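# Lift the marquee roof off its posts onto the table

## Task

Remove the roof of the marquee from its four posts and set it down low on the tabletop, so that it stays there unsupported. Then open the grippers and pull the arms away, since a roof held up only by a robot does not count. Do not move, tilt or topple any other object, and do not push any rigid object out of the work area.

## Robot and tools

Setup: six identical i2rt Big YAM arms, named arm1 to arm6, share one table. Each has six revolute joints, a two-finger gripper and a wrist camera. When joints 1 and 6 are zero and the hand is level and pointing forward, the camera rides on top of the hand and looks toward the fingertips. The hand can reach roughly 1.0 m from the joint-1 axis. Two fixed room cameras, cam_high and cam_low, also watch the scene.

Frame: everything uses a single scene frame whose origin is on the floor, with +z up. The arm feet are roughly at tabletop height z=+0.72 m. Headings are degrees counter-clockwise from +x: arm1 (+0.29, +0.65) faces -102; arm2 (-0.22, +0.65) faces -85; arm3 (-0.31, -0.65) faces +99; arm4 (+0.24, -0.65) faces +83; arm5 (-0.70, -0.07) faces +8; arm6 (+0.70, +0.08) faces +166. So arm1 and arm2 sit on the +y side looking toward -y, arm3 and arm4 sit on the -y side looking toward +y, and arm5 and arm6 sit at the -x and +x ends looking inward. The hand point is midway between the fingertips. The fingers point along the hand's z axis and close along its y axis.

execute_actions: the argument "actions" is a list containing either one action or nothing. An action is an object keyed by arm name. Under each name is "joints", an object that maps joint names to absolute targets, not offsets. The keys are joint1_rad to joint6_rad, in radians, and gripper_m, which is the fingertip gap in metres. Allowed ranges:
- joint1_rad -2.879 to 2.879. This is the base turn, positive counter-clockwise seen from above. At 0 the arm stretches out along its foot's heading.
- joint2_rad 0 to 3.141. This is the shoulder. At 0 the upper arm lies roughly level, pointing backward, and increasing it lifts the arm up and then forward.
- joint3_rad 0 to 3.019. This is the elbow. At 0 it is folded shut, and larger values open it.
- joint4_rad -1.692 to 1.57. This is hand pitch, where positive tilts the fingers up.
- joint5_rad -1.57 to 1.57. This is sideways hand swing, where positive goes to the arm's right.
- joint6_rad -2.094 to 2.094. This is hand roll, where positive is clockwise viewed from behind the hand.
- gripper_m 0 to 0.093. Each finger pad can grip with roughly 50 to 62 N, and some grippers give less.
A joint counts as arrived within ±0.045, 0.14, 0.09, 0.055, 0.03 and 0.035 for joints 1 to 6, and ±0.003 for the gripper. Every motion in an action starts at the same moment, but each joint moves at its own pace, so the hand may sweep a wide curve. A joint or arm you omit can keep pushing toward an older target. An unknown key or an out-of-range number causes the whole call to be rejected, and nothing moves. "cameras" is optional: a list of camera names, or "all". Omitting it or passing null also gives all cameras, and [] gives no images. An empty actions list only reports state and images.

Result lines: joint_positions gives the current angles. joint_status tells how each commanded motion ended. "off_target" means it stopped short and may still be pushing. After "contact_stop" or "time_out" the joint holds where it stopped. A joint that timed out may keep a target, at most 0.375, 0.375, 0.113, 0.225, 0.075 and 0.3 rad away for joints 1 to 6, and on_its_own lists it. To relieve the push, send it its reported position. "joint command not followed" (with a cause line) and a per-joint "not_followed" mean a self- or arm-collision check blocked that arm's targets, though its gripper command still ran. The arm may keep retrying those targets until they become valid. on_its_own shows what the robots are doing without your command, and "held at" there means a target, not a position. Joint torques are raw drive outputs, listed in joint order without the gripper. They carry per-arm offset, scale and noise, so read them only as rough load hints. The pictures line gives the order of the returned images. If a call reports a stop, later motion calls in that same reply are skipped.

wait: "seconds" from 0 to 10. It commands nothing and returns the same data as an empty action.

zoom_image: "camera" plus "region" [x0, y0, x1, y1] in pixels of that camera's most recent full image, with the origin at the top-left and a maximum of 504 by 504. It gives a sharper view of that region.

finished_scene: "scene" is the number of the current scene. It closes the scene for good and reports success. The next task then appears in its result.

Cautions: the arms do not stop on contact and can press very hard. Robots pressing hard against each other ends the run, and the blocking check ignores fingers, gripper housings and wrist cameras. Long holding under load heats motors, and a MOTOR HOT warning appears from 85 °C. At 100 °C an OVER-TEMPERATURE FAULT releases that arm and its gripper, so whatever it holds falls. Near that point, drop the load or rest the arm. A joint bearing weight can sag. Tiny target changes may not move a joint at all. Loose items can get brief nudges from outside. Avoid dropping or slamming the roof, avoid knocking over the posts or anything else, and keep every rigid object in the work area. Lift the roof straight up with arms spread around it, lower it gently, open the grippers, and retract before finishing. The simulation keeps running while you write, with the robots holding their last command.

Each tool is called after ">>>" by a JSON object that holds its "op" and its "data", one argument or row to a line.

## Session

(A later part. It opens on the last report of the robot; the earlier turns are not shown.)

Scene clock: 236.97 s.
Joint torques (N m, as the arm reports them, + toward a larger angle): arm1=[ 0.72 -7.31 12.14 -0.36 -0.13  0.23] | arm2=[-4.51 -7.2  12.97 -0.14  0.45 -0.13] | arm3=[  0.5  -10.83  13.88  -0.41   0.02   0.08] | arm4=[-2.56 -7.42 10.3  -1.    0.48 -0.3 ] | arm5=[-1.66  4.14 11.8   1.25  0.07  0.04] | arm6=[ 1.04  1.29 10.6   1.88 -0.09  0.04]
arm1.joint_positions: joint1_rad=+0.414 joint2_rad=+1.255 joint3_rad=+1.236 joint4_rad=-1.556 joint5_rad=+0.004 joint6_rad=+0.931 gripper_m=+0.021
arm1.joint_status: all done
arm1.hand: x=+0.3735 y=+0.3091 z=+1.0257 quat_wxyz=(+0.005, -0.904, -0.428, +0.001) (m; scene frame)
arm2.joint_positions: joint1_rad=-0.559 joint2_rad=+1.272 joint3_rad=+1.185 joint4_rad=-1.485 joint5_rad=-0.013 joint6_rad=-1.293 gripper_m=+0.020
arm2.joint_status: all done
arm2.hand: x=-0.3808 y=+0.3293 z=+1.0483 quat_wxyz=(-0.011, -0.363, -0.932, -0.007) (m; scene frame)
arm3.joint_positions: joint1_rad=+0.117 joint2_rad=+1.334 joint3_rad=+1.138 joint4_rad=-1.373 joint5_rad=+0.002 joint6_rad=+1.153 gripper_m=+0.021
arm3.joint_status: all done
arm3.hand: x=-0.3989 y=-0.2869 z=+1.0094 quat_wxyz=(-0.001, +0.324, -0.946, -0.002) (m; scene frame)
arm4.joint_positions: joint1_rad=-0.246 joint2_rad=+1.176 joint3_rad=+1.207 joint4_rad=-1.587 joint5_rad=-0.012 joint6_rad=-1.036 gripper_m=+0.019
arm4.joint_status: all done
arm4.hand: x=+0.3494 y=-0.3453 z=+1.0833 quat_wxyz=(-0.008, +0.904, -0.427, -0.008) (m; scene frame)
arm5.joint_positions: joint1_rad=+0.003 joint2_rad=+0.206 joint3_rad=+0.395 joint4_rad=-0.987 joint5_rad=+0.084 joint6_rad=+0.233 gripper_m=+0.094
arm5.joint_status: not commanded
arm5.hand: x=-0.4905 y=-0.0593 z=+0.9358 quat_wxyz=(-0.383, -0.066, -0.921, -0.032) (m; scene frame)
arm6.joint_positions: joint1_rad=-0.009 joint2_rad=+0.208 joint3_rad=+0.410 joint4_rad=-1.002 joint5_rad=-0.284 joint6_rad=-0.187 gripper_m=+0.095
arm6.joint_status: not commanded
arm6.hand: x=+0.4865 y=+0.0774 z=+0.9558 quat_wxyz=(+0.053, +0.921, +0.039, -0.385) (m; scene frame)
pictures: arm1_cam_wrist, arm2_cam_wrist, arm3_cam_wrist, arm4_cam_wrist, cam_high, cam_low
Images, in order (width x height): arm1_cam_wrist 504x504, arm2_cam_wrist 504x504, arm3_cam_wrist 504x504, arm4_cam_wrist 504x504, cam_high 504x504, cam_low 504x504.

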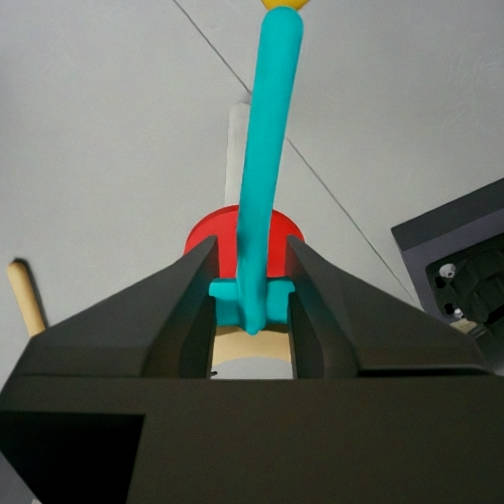

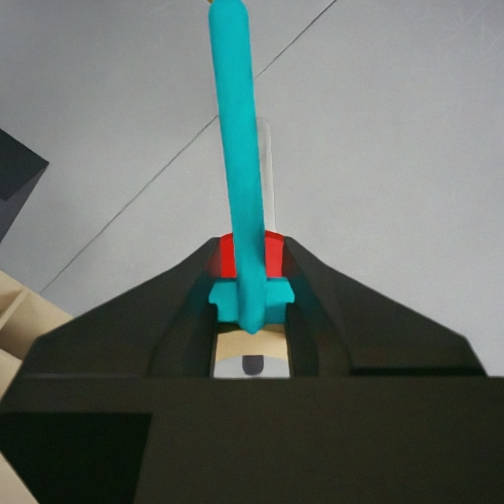

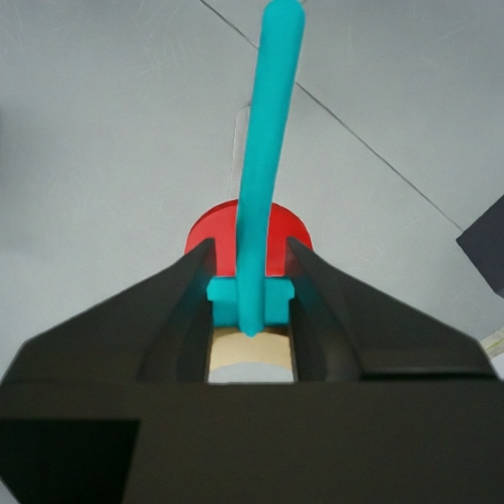

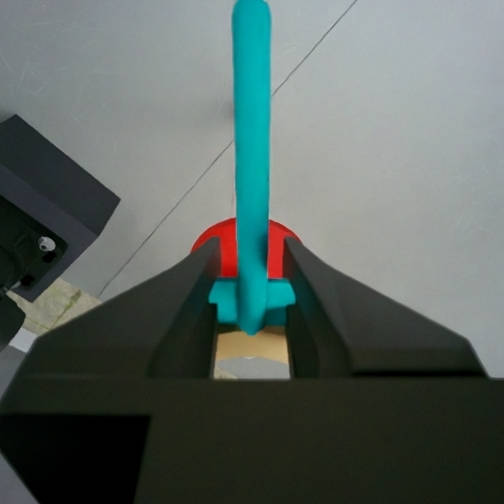

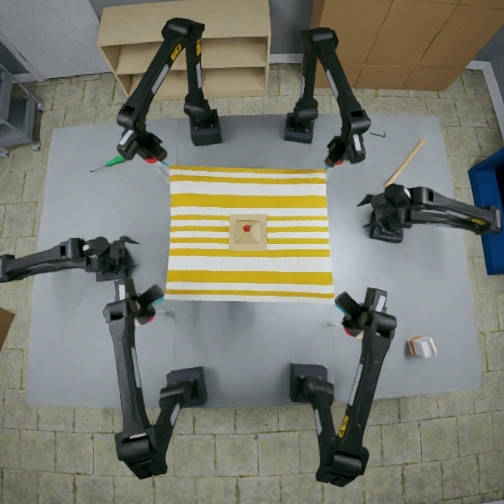

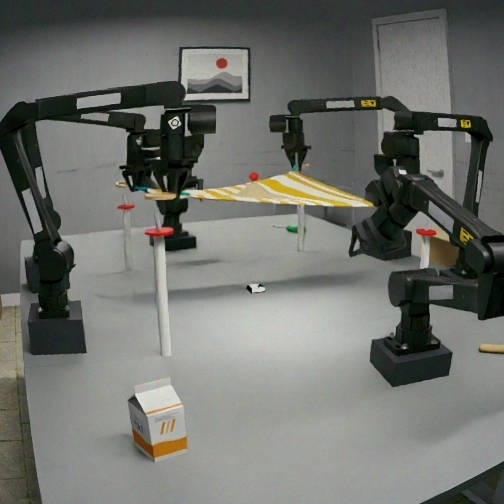

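>>> {"op": "execute_actions", "data": {
  "actions": [
    {"arm1":{"joints":{"joint1_rad":0.25}},"arm2":{"joints":{"joint1_rad":-0.39}},"arm3":{"joints":{"joint1_rad":-0.03}},"arm4":{"joints":{"joint1_rad":-0.07}}}
  ],
  "cameras": ["cam_low"]
}}

>>> {"op": "execute_actions", "data": {
  "actions": [
    {"arm1":{"joints":{"joint1_rad":0.05}},"arm2":{"joints":{"joint1_rad":-0.19}},"arm3":{"joints":{"joint1_rad":-0.19}},"arm4":{"joints":{"joint1_rad":0.14}}}
  ],
  "cameras": ["cam_low","cam_high"]
}}

Scene clock: 252.87 s.
Joint torques (N m, as the arm reports them, + toward a larger angle): arm1=[-0.08 -7.48 12.13 -0.26 -0.09  0.24] | arm2=[-3.26 -7.05 12.84 -0.09  0.15 -0.12] | arm3=[  0.66 -11.36  13.7   -0.35   0.01   0.06] | arm4=[-0.81 -7.74 10.26 -0.61  0.25 -0.28] | arm5=[-1.5   4.4  11.72  1.36  0.09  0.06] | arm6=[ 1.02  1.27 10.61  1.87 -0.08  0.04]
arm1.joint_positions: joint1_rad=+0.246 joint2_rad=+1.255 joint3_rad=+1.236 joint4_rad=-1.559 joint5_rad=+0.003 joint6_rad=+0.931 gripper_m=+0.021
arm1.joint_status: all done
arm1.hand: x=+0.3156 y=+0.3007 z=+1.0257 quat_wxyz=(+0.007, -0.937, -0.350, -0.001) (m; scene frame)
arm2.joint_positions: joint1_rad=-0.380 joint2_rad=+1.272 joint3_rad=+1.185 joint4_rad=-1.486 joint5_rad=-0.006 joint6_rad=-1.293 gripper_m=+0.020
arm2.joint_status: all done
arm2.hand: x=-0.3229 y=+0.3070 z=+1.0489 quat_wxyz=(-0.008, -0.278, -0.960, -0.008) (m; scene frame)
arm3.joint_positions: joint1_rad=-0.037 joint2_rad=+1.334 joint3_rad=+1.138 joint4_rad=-1.373 joint5_rad=+0.002 joint6_rad=+1.153 gripper_m=+0.021
arm3.joint_status: all done
arm3.hand: x=-0.3422 y=-0.2775 z=+1.0094 quat_wxyz=(+0.000, +0.251, -0.968, -0.001) (m; scene frame)
arm4.joint_positions: joint1_rad=-0.064 joint2_rad=+1.176 joint3_rad=+1.207 joint4_rad=-1.594 joint5_rad=-0.006 joint6_rad=-1.036 gripper_m=+0.019
arm4.joint_status: all done
arm4.hand: x=+0.2933 y=-0.3326 z=+1.0834 quat_wxyz=(-0.004, +0.939, -0.343, -0.005) (m; scene frame)
arm5.joint_positions: joint1_rad=+0.003 joint2_rad=+0.206 joint3_rad=+0.395 joint4_rad=-0.987 joint5_rad=+0.084 joint6_rad=+0.233 gripper_m=+0.094
arm5.joint_status: not commanded
arm5.hand: x=-0.4905 y=-0.0593 z=+0.9358 quat_wxyz=(-0.383, -0.066, -0.921, -0.032) (m; scene frame)
arm6.joint_positions: joint1_rad=-0.009 joint2_rad=+0.208 joint3_rad=+0.410 joint4_rad=-1.002 joint5_rad=-0.284 joint6_rad=-0.187 gripper_m=+0.095
arm6.joint_status: not commanded
arm6.hand: x=+0.4865 y=+0.0774 z=+0.9558 quat_wxyz=(+0.053, +0.921, +0.039, -0.385) (m; scene frame)
pictures: cam_low
Images, in order (width x height): cam_low 504x504.

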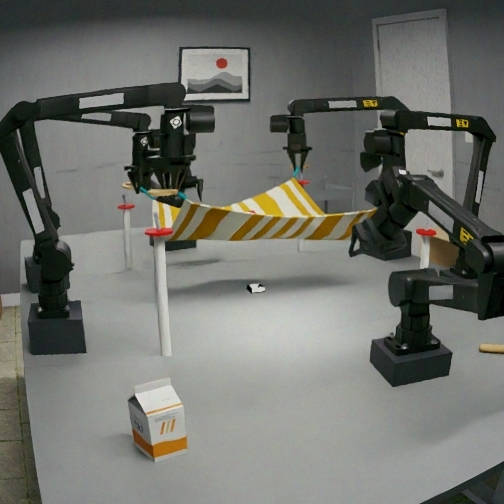

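Scene clock: 253.70 s.
Joint torques (N m, as the arm reports them, + toward a larger angle): arm1=[ 0.31 -7.24 12.11 -0.3  -0.03  0.24] | arm2=[-3.19 -7.14 12.9  -0.09  0.04 -0.12] | arm3=[  0.28 -11.43  13.6   -0.35   0.03   0.07] | arm4=[-0.92 -7.49 10.25 -0.65  0.18 -0.27] | arm5=[-1.57  4.29 11.61  1.35  0.08  0.03] | arm6=[ 1.    1.25 10.61  1.87 -0.08  0.04]
arm1.joint_positions: joint1_rad=+0.045 joint2_rad=+1.255 joint3_rad=+1.236 joint4_rad=-1.559 joint5_rad=+0.001 joint6_rad=+0.931 gripper_m=+0.021
arm1.joint_status: all done
arm1.hand: x=+0.2461 y=+0.3025 z=+1.0257 quat_wxyz=(+0.006, -0.967, -0.255, -0.002) (m; scene frame)
arm2.joint_positions: joint1_rad=-0.182 joint2_rad=+1.272 joint3_rad=+1.185 joint4_rad=-1.486 joint5_rad=-0.003 joint6_rad=-1.293 gripper_m=+0.020
arm2.joint_status: all done
arm2.hand: x=-0.2544 y=+0.2941 z=+1.0498 quat_wxyz=(-0.007, -0.182, -0.983, -0.008) (m; scene frame)
arm3.joint_positions: joint1_rad=-0.197 joint2_rad=+1.334 joint3_rad=+1.138 joint4_rad=-1.373 joint5_rad=+0.001 joint6_rad=+1.153 gripper_m=+0.021
arm3.joint_status: all done
arm3.hand: x=-0.2822 y=-0.2771 z=+1.0093 quat_wxyz=(+0.000, +0.172, -0.985, -0.001) (m; scene frame)
arm4.joint_positions: joint1_rad=+0.143 joint2_rad=+1.176 joint3_rad=+1.207 joint4_rad=-1.594 joint5_rad=-0.003 joint6_rad=-1.036 gripper_m=+0.019
arm4.joint_status: all done
arm4.hand: x=+0.2273 y=-0.3286 z=+1.0835 quat_wxyz=(-0.005, +0.970, -0.244, -0.004) (m; scene frame)
arm5.joint_positions: joint1_rad=+0.003 joint2_rad=+0.206 joint3_rad=+0.395 joint4_rad=-0.987 joint5_rad=+0.084 joint6_rad=+0.233 gripper_m=+0.094
arm5.joint_status: not commanded
arm5.hand: x=-0.4905 y=-0.0593 z=+0.9358 quat_wxyz=(-0.383, -0.066, -0.921, -0.032) (m; scene frame)
arm6.joint_positions: joint1_rad=-0.009 joint2_rad=+0.208 joint3_rad=+0.410 joint4_rad=-1.002 joint5_rad=-0.284 joint6_rad=-0.187 gripper_m=+0.095
arm6.joint_status: not commanded
arm6.hand: x=+0.4865 y=+0.0774 z=+0.9558 quat_wxyz=(+0.053, +0.921, +0.039, -0.385) (m; scene frame)
pictures: cam_high, cam_low
Images, in order (width x height): cam_high 504x504, cam_low 504x504.

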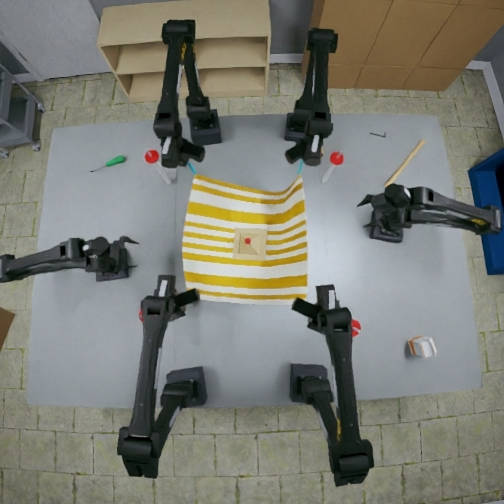

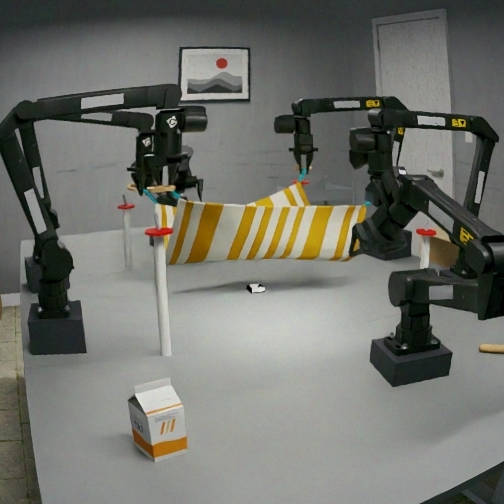

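>>> {"op": "execute_actions", "data": {
  "actions": [
    {"arm1":{"joints":{"joint2_rad":1.28,"joint3_rad":1.06,"joint4_rad":-1.34,"joint6_rad":0.6}},"arm2":{"joints":{"joint2_rad":1.31,"joint3_rad":1.0,"joint4_rad":-1.25,"joint6_rad":-0.9}},"arm3":{"joints":{"joint2_rad":1.35,"joint3_rad":0.99,"joint4_rad":-1.2,"joint6_rad":0.8}},"arm4":{"joints":{"joint2_rad":1.27,"joint3_rad":0.98,"joint4_rad":-1.27,"joint6_rad":-0.65}}}
  ],
  "cameras": ["cam_low"]
}}

>>> {"op": "execute_actions", "data": {
  "actions": [
    {"arm1":{"joints":{"joint2_rad":1.30,"joint3_rad":0.86,"joint4_rad":-1.11}},"arm2":{"joints":{"joint2_rad":1.373,"joint3_rad":0.78,"joint4_rad":-0.965}},"arm3":{"joints":{"joint2_rad":1.37,"joint3_rad":0.78,"joint4_rad":-0.965}},"arm4":{"joints":{"joint2_rad":1.373,"joint3_rad":0.785,"joint4_rad":-0.965}}}
  ],
  "cameras": ["cam_low","cam_high"]
}}

Scene clock: 279.77 s.
Joint torques (N m, as the arm reports them, + toward a larger angle): arm1=[ 0.19 -7.98  9.19  0.8  -0.05  0.04] | arm2=[-3.14 -6.48  8.64  1.06  0.05  0.07] | arm3=[  0.57 -10.95   9.4    0.98   0.02  -0.12] | arm4=[-0.9  -9.84  8.42  0.52  0.22  0.05] | arm5=[-1.69  4.07 11.71  1.44  0.1   0.04] | arm6=[ 1.01  1.28 10.6   1.88 -0.09  0.04]
arm1.joint_positions: joint1_rad=+0.045 joint2_rad=+1.289 joint3_rad=+1.051 joint4_rad=-1.351 joint5_rad=+0.001 joint6_rad=+0.610 gripper_m=+0.021
arm1.joint_status: all done
arm1.hand: x=+0.2462 y=+0.3035 z=+0.9447 quat_wxyz=(+0.011, -0.914, -0.406, -0.006) (m; scene frame)
arm2.joint_positions: joint1_rad=-0.182 joint2_rad=+1.307 joint3_rad=+1.001 joint4_rad=-1.260 joint5_rad=-0.003 joint6_rad=-0.908 gripper_m=+0.020
arm2.joint_status: all done
arm2.hand: x=-0.2531 y=+0.2961 z=+0.9691 quat_wxyz=(-0.007, -0.366, -0.930, -0.006) (m; scene frame)
arm3.joint_positions: joint1_rad=-0.197 joint2_rad=+1.351 joint3_rad=+0.992 joint4_rad=-1.216 joint5_rad=+0.001 joint6_rad=+0.808 gripper_m=+0.021
arm3.joint_status: all done
arm3.hand: x=-0.2831 y=-0.2891 z=+0.9498 quat_wxyz=(+0.001, +0.339, -0.941, +0.002) (m; scene frame)
arm4.joint_positions: joint1_rad=+0.143 joint2_rad=+1.284 joint3_rad=+0.969 joint4_rad=-1.284 joint5_rad=-0.003 joint6_rad=-0.664 gripper_m=+0.019
arm4.joint_status: all done
arm4.hand: x=+0.2265 y=-0.3149 z=+0.9599 quat_wxyz=(+0.013, +0.908, -0.419, +0.004) (m; scene frame)
arm5.joint_positions: joint1_rad=+0.003 joint2_rad=+0.206 joint3_rad=+0.395 joint4_rad=-0.987 joint5_rad=+0.084 joint6_rad=+0.233 gripper_m=+0.094
arm5.joint_status: not commanded
arm5.hand: x=-0.4905 y=-0.0593 z=+0.9358 quat_wxyz=(-0.383, -0.066, -0.921, -0.032) (m; scene frame)
arm6.joint_positions: joint1_rad=-0.009 joint2_rad=+0.208 joint3_rad=+0.410 joint4_rad=-1.002 joint5_rad=-0.284 joint6_rad=-0.187 gripper_m=+0.095
arm6.joint_status: not commanded
arm6.hand: x=+0.4865 y=+0.0774 z=+0.9558 quat_wxyz=(+0.053, +0.921, +0.039, -0.385) (m; scene frame)
pictures: cam_low
Images, in order (width x height): cam_low 504x504.

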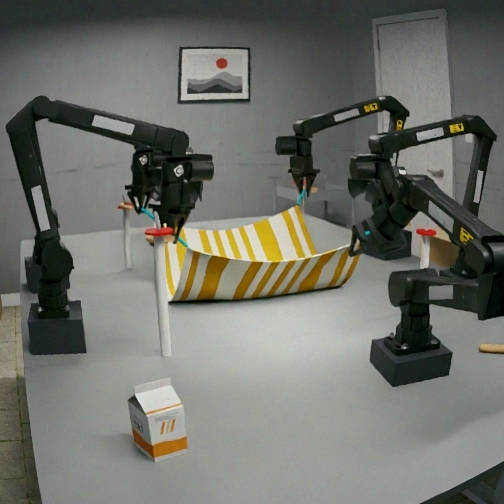

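Scene clock: 280.83 s.
Joint torques (N m, as the arm reports them, + toward a larger angle): arm1=[ 0.18 -6.48  8.34  0.77 -0.05  0.  ] | arm2=[-3.06 -5.57  7.57  1.1   0.05  0.02] | arm3=[  0.6  -10.02   8.45   0.93   0.02  -0.09] | arm4=[ -0.7  -10.1    7.47   0.72   0.2    0.03] | arm5=[-1.67  4.11 11.78  1.39  0.07  0.04] | arm6=[ 1.03  1.35 10.61  1.88 -0.09  0.05]
arm1.joint_positions: joint1_rad=+0.045 joint2_rad=+1.303 joint3_rad=+0.853 joint4_rad=-1.121 joint5_rad=+0.001 joint6_rad=+0.609 gripper_m=+0.021
arm1.joint_status: all done
arm1.hand: x=+0.2484 y=+0.3214 z=+0.8691 quat_wxyz=(+0.003, -0.914, -0.406, -0.001) (m; scene frame)
arm2.joint_positions: joint1_rad=-0.182 joint2_rad=+1.369 joint3_rad=+0.780 joint4_rad=-0.976 joint5_rad=-0.003 joint6_rad=-0.908 gripper_m=+0.020
arm2.joint_status: all done
arm2.hand: x=-0.2498 y=+0.3192 z=+0.8739 quat_wxyz=(-0.007, -0.367, -0.930, -0.005) (m; scene frame)
arm3.joint_positions: joint1_rad=-0.197 joint2_rad=+1.370 joint3_rad=+0.781 joint4_rad=-0.981 joint5_rad=+0.001 joint6_rad=+0.807 gripper_m=+0.021
arm3.joint_status: all done
arm3.hand: x=-0.2855 y=-0.3202 z=+0.8721 quat_wxyz=(+0.000, +0.339, -0.941, -0.001) (m; scene frame)
arm4.joint_positions: joint1_rad=+0.143 joint2_rad=+1.382 joint3_rad=+0.772 joint4_rad=-0.981 joint5_rad=-0.003 joint6_rad=-0.664 gripper_m=+0.019
arm4.joint_status: all done
arm4.hand: x=+0.2267 y=-0.3248 z=+0.8620 quat_wxyz=(+0.008, +0.908, -0.420, +0.002) (m; scene frame)
arm5.joint_positions: joint1_rad=+0.003 joint2_rad=+0.206 joint3_rad=+0.395 joint4_rad=-0.987 joint5_rad=+0.084 joint6_rad=+0.233 gripper_m=+0.094
arm5.joint_status: not commanded
arm5.hand: x=-0.4905 y=-0.0593 z=+0.9358 quat_wxyz=(-0.383, -0.066, -0.921, -0.032) (m; scene frame)
arm6.joint_positions: joint1_rad=-0.009 joint2_rad=+0.208 joint3_rad=+0.410 joint4_rad=-1.002 joint5_rad=-0.284 joint6_rad=-0.187 gripper_m=+0.095
arm6.joint_status: not commanded
arm6.hand: x=+0.4865 y=+0.0774 z=+0.9558 quat_wxyz=(+0.053, +0.921, +0.039, -0.385) (m; scene frame)
pictures: cam_high, cam_low
Images, in order (width x height): cam_high 504x504, cam_low 504x504.

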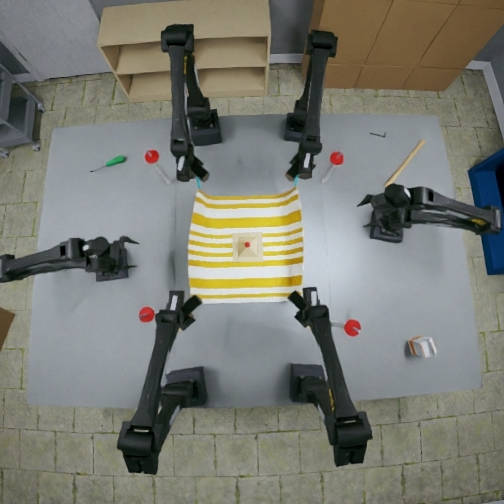

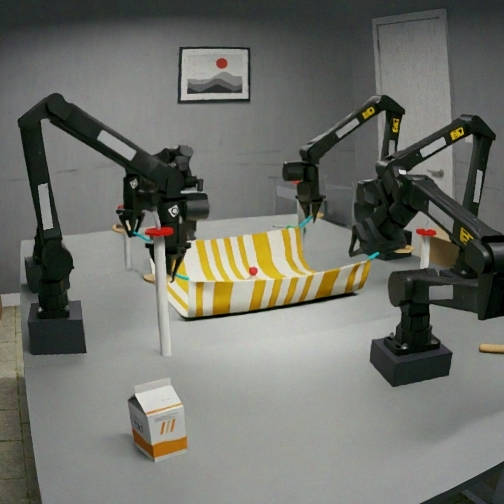

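>>> {"op": "execute_actions", "data": {
  "actions": [
    {"arm1":{"joints":{"joint1_rad":0.15,"joint2_rad":1.545,"joint3_rad":0.665,"joint4_rad":-0.665,"joint5_rad":-0.15}},"arm2":{"joints":{"joint1_rad":-0.29,"joint2_rad":1.685,"joint3_rad":0.63,"joint4_rad":-0.5,"joint5_rad":0.15}},"arm3":{"joints":{"joint1_rad":-0.10,"joint2_rad":1.68,"joint3_rad":0.63,"joint4_rad":-0.5,"joint5_rad":-0.15}},"arm4":{"joints":{"joint1_rad":0.05,"joint2_rad":1.67,"joint3_rad":0.645,"joint4_rad":-0.5,"joint5_rad":0.15}}}
  ],
  "cameras": ["cam_low","cam_high"]
}}

Scene clock: 295.47 s.
Joint torques (N m, as the arm reports them, + toward a larger angle): arm1=[-0.3  -9.16  5.57  0.89 -0.22  0.01] | arm2=[-2.73 -7.31  3.85  1.18  0.18  0.03] | arm3=[  0.19 -12.75   4.51   1.11  -0.22  -0.09] | arm4=[ -0.96 -10.71   4.3    0.71   0.33   0.04] | arm5=[-1.48  4.32 11.64  1.37  0.08  0.  ] | arm6=[ 1.01  1.3  10.61  1.87 -0.09  0.05]
arm1.joint_positions: joint1_rad=+0.149 joint2_rad=+1.563 joint3_rad=+0.662 joint4_rad=-0.679 joint5_rad=-0.147 joint6_rad=+0.608 gripper_m=+0.021
arm1.joint_status: all done
arm1.hand: x=+0.3080 y=+0.3281 z=+0.7339 quat_wxyz=(-0.028, -0.889, -0.452, -0.068) (m; scene frame)
arm2.joint_positions: joint1_rad=-0.288 joint2_rad=+1.680 joint3_rad=+0.639 joint4_rad=-0.513 joint5_rad=+0.147 joint6_rad=-0.907 gripper_m=+0.020
arm2.joint_status: all done
arm2.hand: x=-0.3072 y=+0.3341 z=+0.7418 quat_wxyz=(+0.065, -0.415, -0.907, +0.018) (m; scene frame)
arm3.joint_positions: joint1_rad=-0.102 joint2_rad=+1.687 joint3_rad=+0.641 joint4_rad=-0.517 joint5_rad=-0.146 joint6_rad=+0.806 gripper_m=+0.021
arm3.joint_status: all done
arm3.hand: x=-0.3423 y=-0.3239 z=+0.7393 quat_wxyz=(+0.067, +0.383, -0.921, -0.031) (m; scene frame)
arm4.joint_positions: joint1_rad=+0.052 joint2_rad=+1.674 joint3_rad=+0.646 joint4_rad=-0.518 joint5_rad=+0.146 joint6_rad=-0.663 gripper_m=+0.019
arm4.joint_status: all done
arm4.hand: x=+0.2821 y=-0.3196 z=+0.7403 quat_wxyz=(-0.043, +0.885, -0.461, +0.060) (m; scene frame)
arm5.joint_positions: joint1_rad=+0.003 joint2_rad=+0.206 joint3_rad=+0.395 joint4_rad=-0.987 joint5_rad=+0.084 joint6_rad=+0.233 gripper_m=+0.094
arm5.joint_status: not commanded
arm5.hand: x=-0.4905 y=-0.0593 z=+0.9358 quat_wxyz=(-0.383, -0.066, -0.921, -0.032) (m; scene frame)
arm6.joint_positions: joint1_rad=-0.009 joint2_rad=+0.208 joint3_rad=+0.410 joint4_rad=-1.002 joint5_rad=-0.284 joint6_rad=-0.187 gripper_m=+0.095
arm6.joint_status: not commanded
arm6.hand: x=+0.4865 y=+0.0774 z=+0.9558 quat_wxyz=(+0.053, +0.921, +0.039, -0.385) (m; scene frame)
pictures: cam_high, cam_low
Images, in order (width x height): cam_high 504x504, cam_low 504x504.

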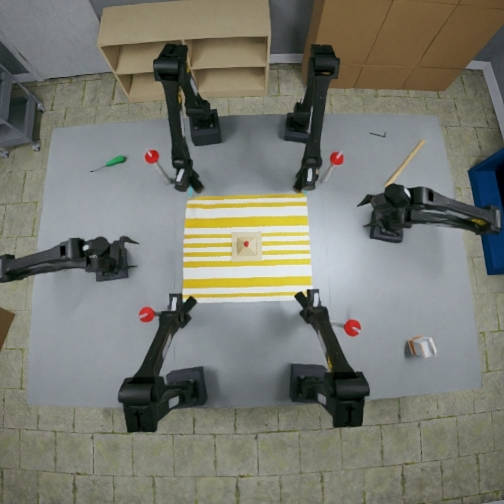

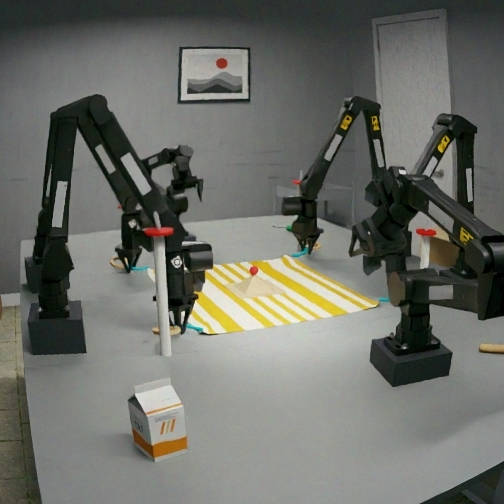

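>>> {"op": "execute_actions", "data": {
  "actions": [
    {"arm1":{"joints":{"joint2_rad":1.575}},"arm2":{"joints":{"joint2_rad":1.735}},"arm3":{"joints":{"joint2_rad":1.722}},"arm4":{"joints":{"joint2_rad":1.715}}}
  ],
  "cameras": []
}}

>>> {"op": "execute_actions", "data": {
  "actions": [
    {"arm1":{"joints":{"gripper_m":0.045}},"arm2":{"joints":{"gripper_m":0.045}},"arm3":{"joints":{"gripper_m":0.045}},"arm4":{"joints":{"gripper_m":0.045}}}
  ],
  "cameras": []
}}

>>> {"op": "execute_actions", "data": {
  "actions": [
    {"arm1":{"joints":{"joint1_rad":0.05,"joint2_rad":1.30,"joint3_rad":0.9,"joint4_rad":-1.11,"joint5_rad":0}},"arm2":{"joints":{"joint1_rad":-0.18,"joint2_rad":1.373,"joint3_rad":0.82,"joint4_rad":-0.965,"joint5_rad":0}},"arm3":{"joints":{"joint1_rad":-0.2,"joint2_rad":1.37,"joint3_rad":0.82,"joint4_rad":-0.965,"joint5_rad":0}},"arm4":{"joints":{"joint1_rad":0.14,"joint2_rad":1.373,"joint3_rad":0.82,"joint4_rad":-0.965,"joint5_rad":0}}}
  ],
  "cameras": ["cam_low","cam_high"]
}}

Scene clock: 310.90 s.
Joint torques (N m, as the arm reports them, + toward a larger angle): arm1=[-0.31 -7.38  5.64  0.93 -0.21  0.01] | arm2=[-2.56 -6.59  3.49  1.    0.17  0.02] | arm3=[ -0.03 -11.46   4.15   1.11  -0.23  -0.08] | arm4=[-0.69 -9.    3.84  0.74  0.28  0.05] | arm5=[-1.62  3.66 11.81  1.35  0.07  0.03] | arm6=[ 0.99  1.26 10.61  1.88 -0.09  0.04]
arm1.joint_positions: joint1_rad=+0.149 joint2_rad=+1.565 joint3_rad=+0.662 joint4_rad=-0.679 joint5_rad=-0.147 joint6_rad=+0.608 gripper_m=+0.021
arm1.joint_status: all done
arm1.hand: x=+0.3080 y=+0.3286 z=+0.7331 quat_wxyz=(-0.027, -0.889, -0.452, -0.069) (m; scene frame)
arm2.joint_positions: joint1_rad=-0.288 joint2_rad=+1.717 joint3_rad=+0.639 joint4_rad=-0.511 joint5_rad=+0.147 joint6_rad=-0.907 gripper_m=+0.020
arm2.joint_status: all done
arm2.hand: x=-0.3056 y=+0.3414 z=+0.7307 quat_wxyz=(+0.069, -0.414, -0.908, +0.001) (m; scene frame)
arm3.joint_positions: joint1_rad=-0.102 joint2_rad=+1.713 joint3_rad=+0.641 joint4_rad=-0.517 joint5_rad=-0.146 joint6_rad=+0.806 gripper_m=+0.021
arm3.joint_status: all done
arm3.hand: x=-0.3422 y=-0.3292 z=+0.7315 quat_wxyz=(+0.072, +0.382, -0.921, -0.019) (m; scene frame)
arm4.joint_positions: joint1_rad=+0.052 joint2_rad=+1.698 joint3_rad=+0.646 joint4_rad=-0.517 joint5_rad=+0.147 joint6_rad=-0.663 gripper_m=+0.019
arm4.joint_status: all done
arm4.hand: x=+0.2819 y=-0.3242 z=+0.7329 quat_wxyz=(-0.033, +0.885, -0.460, +0.065) (m; scene frame)
arm5.joint_positions: joint1_rad=+0.003 joint2_rad=+0.206 joint3_rad=+0.395 joint4_rad=-0.987 joint5_rad=+0.084 joint6_rad=+0.233 gripper_m=+0.094
arm5.joint_status: not commanded
arm5.hand: x=-0.4905 y=-0.0593 z=+0.9358 quat_wxyz=(-0.383, -0.066, -0.921, -0.032) (m; scene frame)
arm6.joint_positions: joint1_rad=-0.009 joint2_rad=+0.208 joint3_rad=+0.410 joint4_rad=-1.002 joint5_rad=-0.284 joint6_rad=-0.187 gripper_m=+0.095
arm6.joint_status: not commanded
arm6.hand: x=+0.4865 y=+0.0774 z=+0.9558 quat_wxyz=(+0.053, +0.921, +0.039, -0.385) (m; scene frame)
pictures: none
No camera images: the call's "cameras" was empty. Leave "cameras" out to get every camera's image.

Scene clock: 311.50 s.
Joint torques (N m, as the arm reports them, + toward a larger angle): arm1=[ 0.12 -7.05  5.68  0.87  0.01  0.02] | arm2=[-2.72 -6.49  3.54  0.9  -0.04  0.02] | arm3=[  0.08 -11.22   4.2    0.96   0.    -0.09] | arm4=[-0.54 -8.39  4.08  0.56  0.04  0.04] | arm5=[-1.14  4.1  11.64  1.18  0.1   0.03] | arm6=[ 1.05  1.31 10.59  1.86 -0.08  0.05]
arm1.joint_positions: joint1_rad=+0.149 joint2_rad=+1.564 joint3_rad=+0.662 joint4_rad=-0.677 joint5_rad=-0.154 joint6_rad=+0.608 gripper_m=+0.045
arm1.joint_status: all done
arm1.hand: x=+0.3092 y=+0.3276 z=+0.7339 quat_wxyz=(-0.031, -0.889, -0.452, -0.071) (m; scene frame)
arm2.joint_positions: joint1_rad=-0.288 joint2_rad=+1.717 joint3_rad=+0.639 joint4_rad=-0.508 joint5_rad=+0.152 joint6_rad=-0.906 gripper_m=+0.045
arm2.joint_status: all done
arm2.hand: x=-0.3067 y=+0.3408 z=+0.7310 quat_wxyz=(+0.071, -0.414, -0.907, +0.003) (m; scene frame)
arm3.joint_positions: joint1_rad=-0.102 joint2_rad=+1.710 joint3_rad=+0.641 joint4_rad=-0.514 joint5_rad=-0.151 joint6_rad=+0.806 gripper_m=+0.045
arm3.joint_status: all done
arm3.hand: x=-0.3432 y=-0.3282 z=+0.7323 quat_wxyz=(+0.073, +0.382, -0.921, -0.022) (m; scene frame)
arm4.joint_positions: joint1_rad=+0.052 joint2_rad=+1.694 joint3_rad=+0.647 joint4_rad=-0.514 joint5_rad=+0.154 joint6_rad=-0.663 gripper_m=+0.045
arm4.joint_status: all done
arm4.hand: x=+0.2832 y=-0.3226 z=+0.7344 quat_wxyz=(-0.037, +0.885, -0.460, +0.067) (m; scene frame)
arm5.joint_positions: joint1_rad=+0.003 joint2_rad=+0.206 joint3_rad=+0.395 joint4_rad=-0.987 joint5_rad=+0.084 joint6_rad=+0.233 gripper_m=+0.094
arm5.joint_status: not commanded
arm5.hand: x=-0.4905 y=-0.0593 z=+0.9358 quat_wxyz=(-0.383, -0.066, -0.921, -0.032) (m; scene frame)
arm6.joint_positions: joint1_rad=-0.009 joint2_rad=+0.208 joint3_rad=+0.410 joint4_rad=-1.002 joint5_rad=-0.284 joint6_rad=-0.187 gripper_m=+0.095
arm6.joint_status: not commanded
arm6.hand: x=+0.4865 y=+0.0774 z=+0.9558 quat_wxyz=(+0.053, +0.921, +0.039, -0.385) (m; scene frame)
pictures: none
No camera images: the call's "cameras" was empty. Leave "cameras" out to get every camera's image.

Scene clock: 312.73 s.
Joint torques (N m, as the arm reports them, + toward a larger angle): arm1=[-0.29 -6.74  9.51  0.01  0.08  0.04] | arm2=[-2.74 -5.14  9.18  0.23 -0.15  0.01] | arm3=[ 0.14 -9.48 10.28 -0.16  0.19 -0.1 ] | arm4=[-0.78 -7.45  7.48 -0.35  0.    0.03] | arm5=[-1.99  4.15 11.75  1.27  0.05  0.03] | arm6=[ 1.    1.33 10.58  1.88 -0.09  0.05]
arm1.joint_positions: joint1_rad=+0.050 joint2_rad=+1.297 joint3_rad=+0.885 joint4_rad=-1.098 joint5_rad=-0.002 joint6_rad=+0.608 gripper_m=+0.045
arm1.joint_status: all done
arm1.hand: x=+0.2481 y=+0.3024 z=+0.8825 quat_wxyz=(-0.024, -0.912, -0.409, +0.013) (m; scene frame)
arm2.joint_positions: joint1_rad=-0.178 joint2_rad=+1.353 joint3_rad=+0.806 joint4_rad=-0.954 joint5_rad=+0.002 joint6_rad=-0.906 gripper_m=+0.045
arm2.joint_status: all done
arm2.hand: x=-0.2510 y=+0.3010 z=+0.8875 quat_wxyz=(-0.014, -0.366, -0.930, +0.027) (m; scene frame)
arm3.joint_positions: joint1_rad=-0.201 joint2_rad=+1.361 joint3_rad=+0.803 joint4_rad=-0.949 joint5_rad=-0.003 joint6_rad=+0.806 gripper_m=+0.045
arm3.joint_status: all done
arm3.hand: x=-0.2835 y=-0.3019 z=+0.8823 quat_wxyz=(-0.011, +0.338, -0.941, -0.030) (m; scene frame)
arm4.joint_positions: joint1_rad=+0.140 joint2_rad=+1.360 joint3_rad=+0.811 joint4_rad=-0.948 joint5_rad=+0.003 joint6_rad=-0.663 gripper_m=+0.045
arm4.joint_status: all done
arm4.hand: x=+0.2277 y=-0.2973 z=+0.8821 quat_wxyz=(-0.035, +0.906, -0.421, -0.017) (m; scene frame)
arm5.joint_positions: joint1_rad=+0.003 joint2_rad=+0.206 joint3_rad=+0.395 joint4_rad=-0.987 joint5_rad=+0.084 joint6_rad=+0.233 gripper_m=+0.094
arm5.joint_status: not commanded
arm5.hand: x=-0.4905 y=-0.0593 z=+0.9358 quat_wxyz=(-0.383, -0.066, -0.921, -0.032) (m; scene frame)
arm6.joint_positions: joint1_rad=-0.009 joint2_rad=+0.208 joint3_rad=+0.410 joint4_rad=-1.002 joint5_rad=-0.284 joint6_rad=-0.187 gripper_m=+0.095
arm6.joint_status: not commanded
arm6.hand: x=+0.4865 y=+0.0774 z=+0.9558 quat_wxyz=(+0.053, +0.921, +0.039, -0.385) (m; scene frame)
pictures: cam_high, cam_low
Images, in order (width x height): cam_high 504x504, cam_low 504x504.

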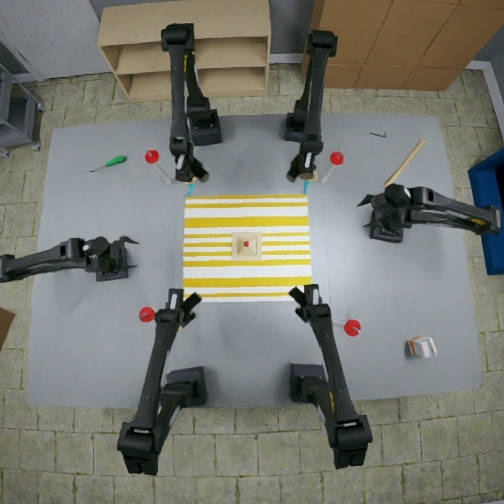

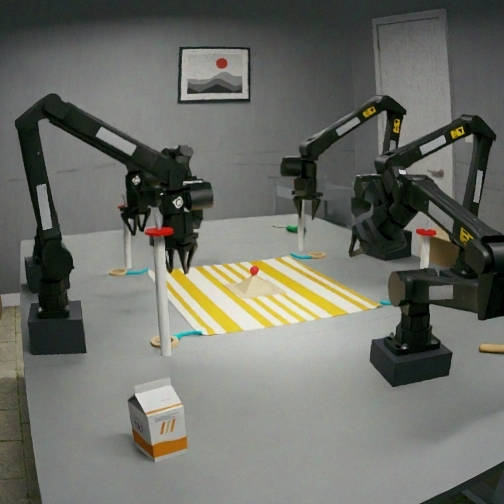

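>>> {"op": "execute_actions", "data": {
  "actions": [
    {"arm1":{"joints":{"joint2_rad":0.8,"joint4_rad":-1.4}},"arm2":{"joints":{"joint2_rad":0.8,"joint4_rad":-1.4}},"arm3":{"joints":{"joint2_rad":0.8,"joint4_rad":-1.4}},"arm4":{"joints":{"joint2_rad":0.8,"joint4_rad":-1.4}}}
  ],
  "cameras": ["cam_high"]
}}

>>> {"op": "finished_scene", "data": {
  "scene": 1
}}

Scene clock: 326.17 s.
Joint torques (N m, as the arm reports them, + toward a larger angle): arm1=[-0.26 -1.44 10.54  0.5   0.06  0.01] | arm2=[-2.98 -0.8  10.82  0.51 -0.14  0.02] | arm3=[ 0.18 -1.6  12.14  0.07  0.18 -0.12] | arm4=[-0.85 -0.5   8.98 -0.13  0.01  0.04] | arm5=[-1.33  4.13 11.72  1.43  0.09  0.05] | arm6=[ 1.04  1.25 10.61  1.87 -0.09  0.05]
arm1.joint_positions: joint1_rad=+0.050 joint2_rad=+0.793 joint3_rad=+0.885 joint4_rad=-1.391 joint5_rad=-0.002 joint6_rad=+0.608 gripper_m=+0.045
arm1.joint_status: all done
arm1.hand: x=+0.2599 y=+0.3997 z=+1.0142 quat_wxyz=(-0.114, -0.904, -0.405, +0.068) (m; scene frame)
arm2.joint_positions: joint1_rad=-0.178 joint2_rad=+0.796 joint3_rad=+0.806 joint4_rad=-1.390 joint5_rad=+0.002 joint6_rad=-0.906 gripper_m=+0.045
arm2.joint_status: all done
arm2.hand: x=-0.2433 y=+0.4148 z=+1.0288 quat_wxyz=(-0.031, -0.365, -0.927, +0.085) (m; scene frame)
arm3.joint_positions: joint1_rad=-0.201 joint2_rad=+0.792 joint3_rad=+0.803 joint4_rad=-1.385 joint5_rad=-0.003 joint6_rad=+0.806 gripper_m=+0.045
arm3.joint_status: all done
arm3.hand: x=-0.2920 y=-0.4166 z=+1.0259 quat_wxyz=(-0.038, +0.336, -0.937, -0.091) (m; scene frame)
arm4.joint_positions: joint1_rad=+0.140 joint2_rad=+0.793 joint3_rad=+0.811 joint4_rad=-1.384 joint5_rad=+0.003 joint6_rad=-0.663 gripper_m=+0.045
arm4.joint_status: all done
arm4.hand: x=+0.2324 y=-0.4143 z=+1.0253 quat_wxyz=(-0.093, +0.902, -0.419, -0.047) (m; scene frame)
arm5.joint_positions: joint1_rad=+0.003 joint2_rad=+0.206 joint3_rad=+0.395 joint4_rad=-0.987 joint5_rad=+0.084 joint6_rad=+0.233 gripper_m=+0.094
arm5.joint_status: not commanded
arm5.hand: x=-0.4905 y=-0.0593 z=+0.9358 quat_wxyz=(-0.383, -0.066, -0.921, -0.032) (m; scene frame)
arm6.joint_positions: joint1_rad=-0.009 joint2_rad=+0.208 joint3_rad=+0.410 joint4_rad=-1.002 joint5_rad=-0.284 joint6_rad=-0.187 gripper_m=+0.095
arm6.joint_status: not commanded
arm6.hand: x=+0.4865 y=+0.0774 z=+0.9558 quat_wxyz=(+0.053, +0.921, +0.039, -0.385) (m; scene frame)
pictures: cam_high
Images, in order (width x height): cam_high 504x504.

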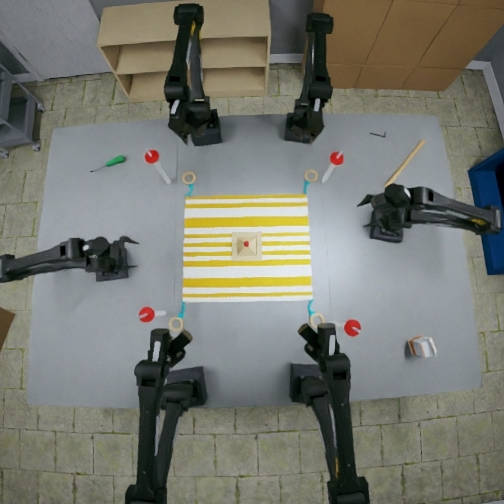

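The scene is finished: the task was done.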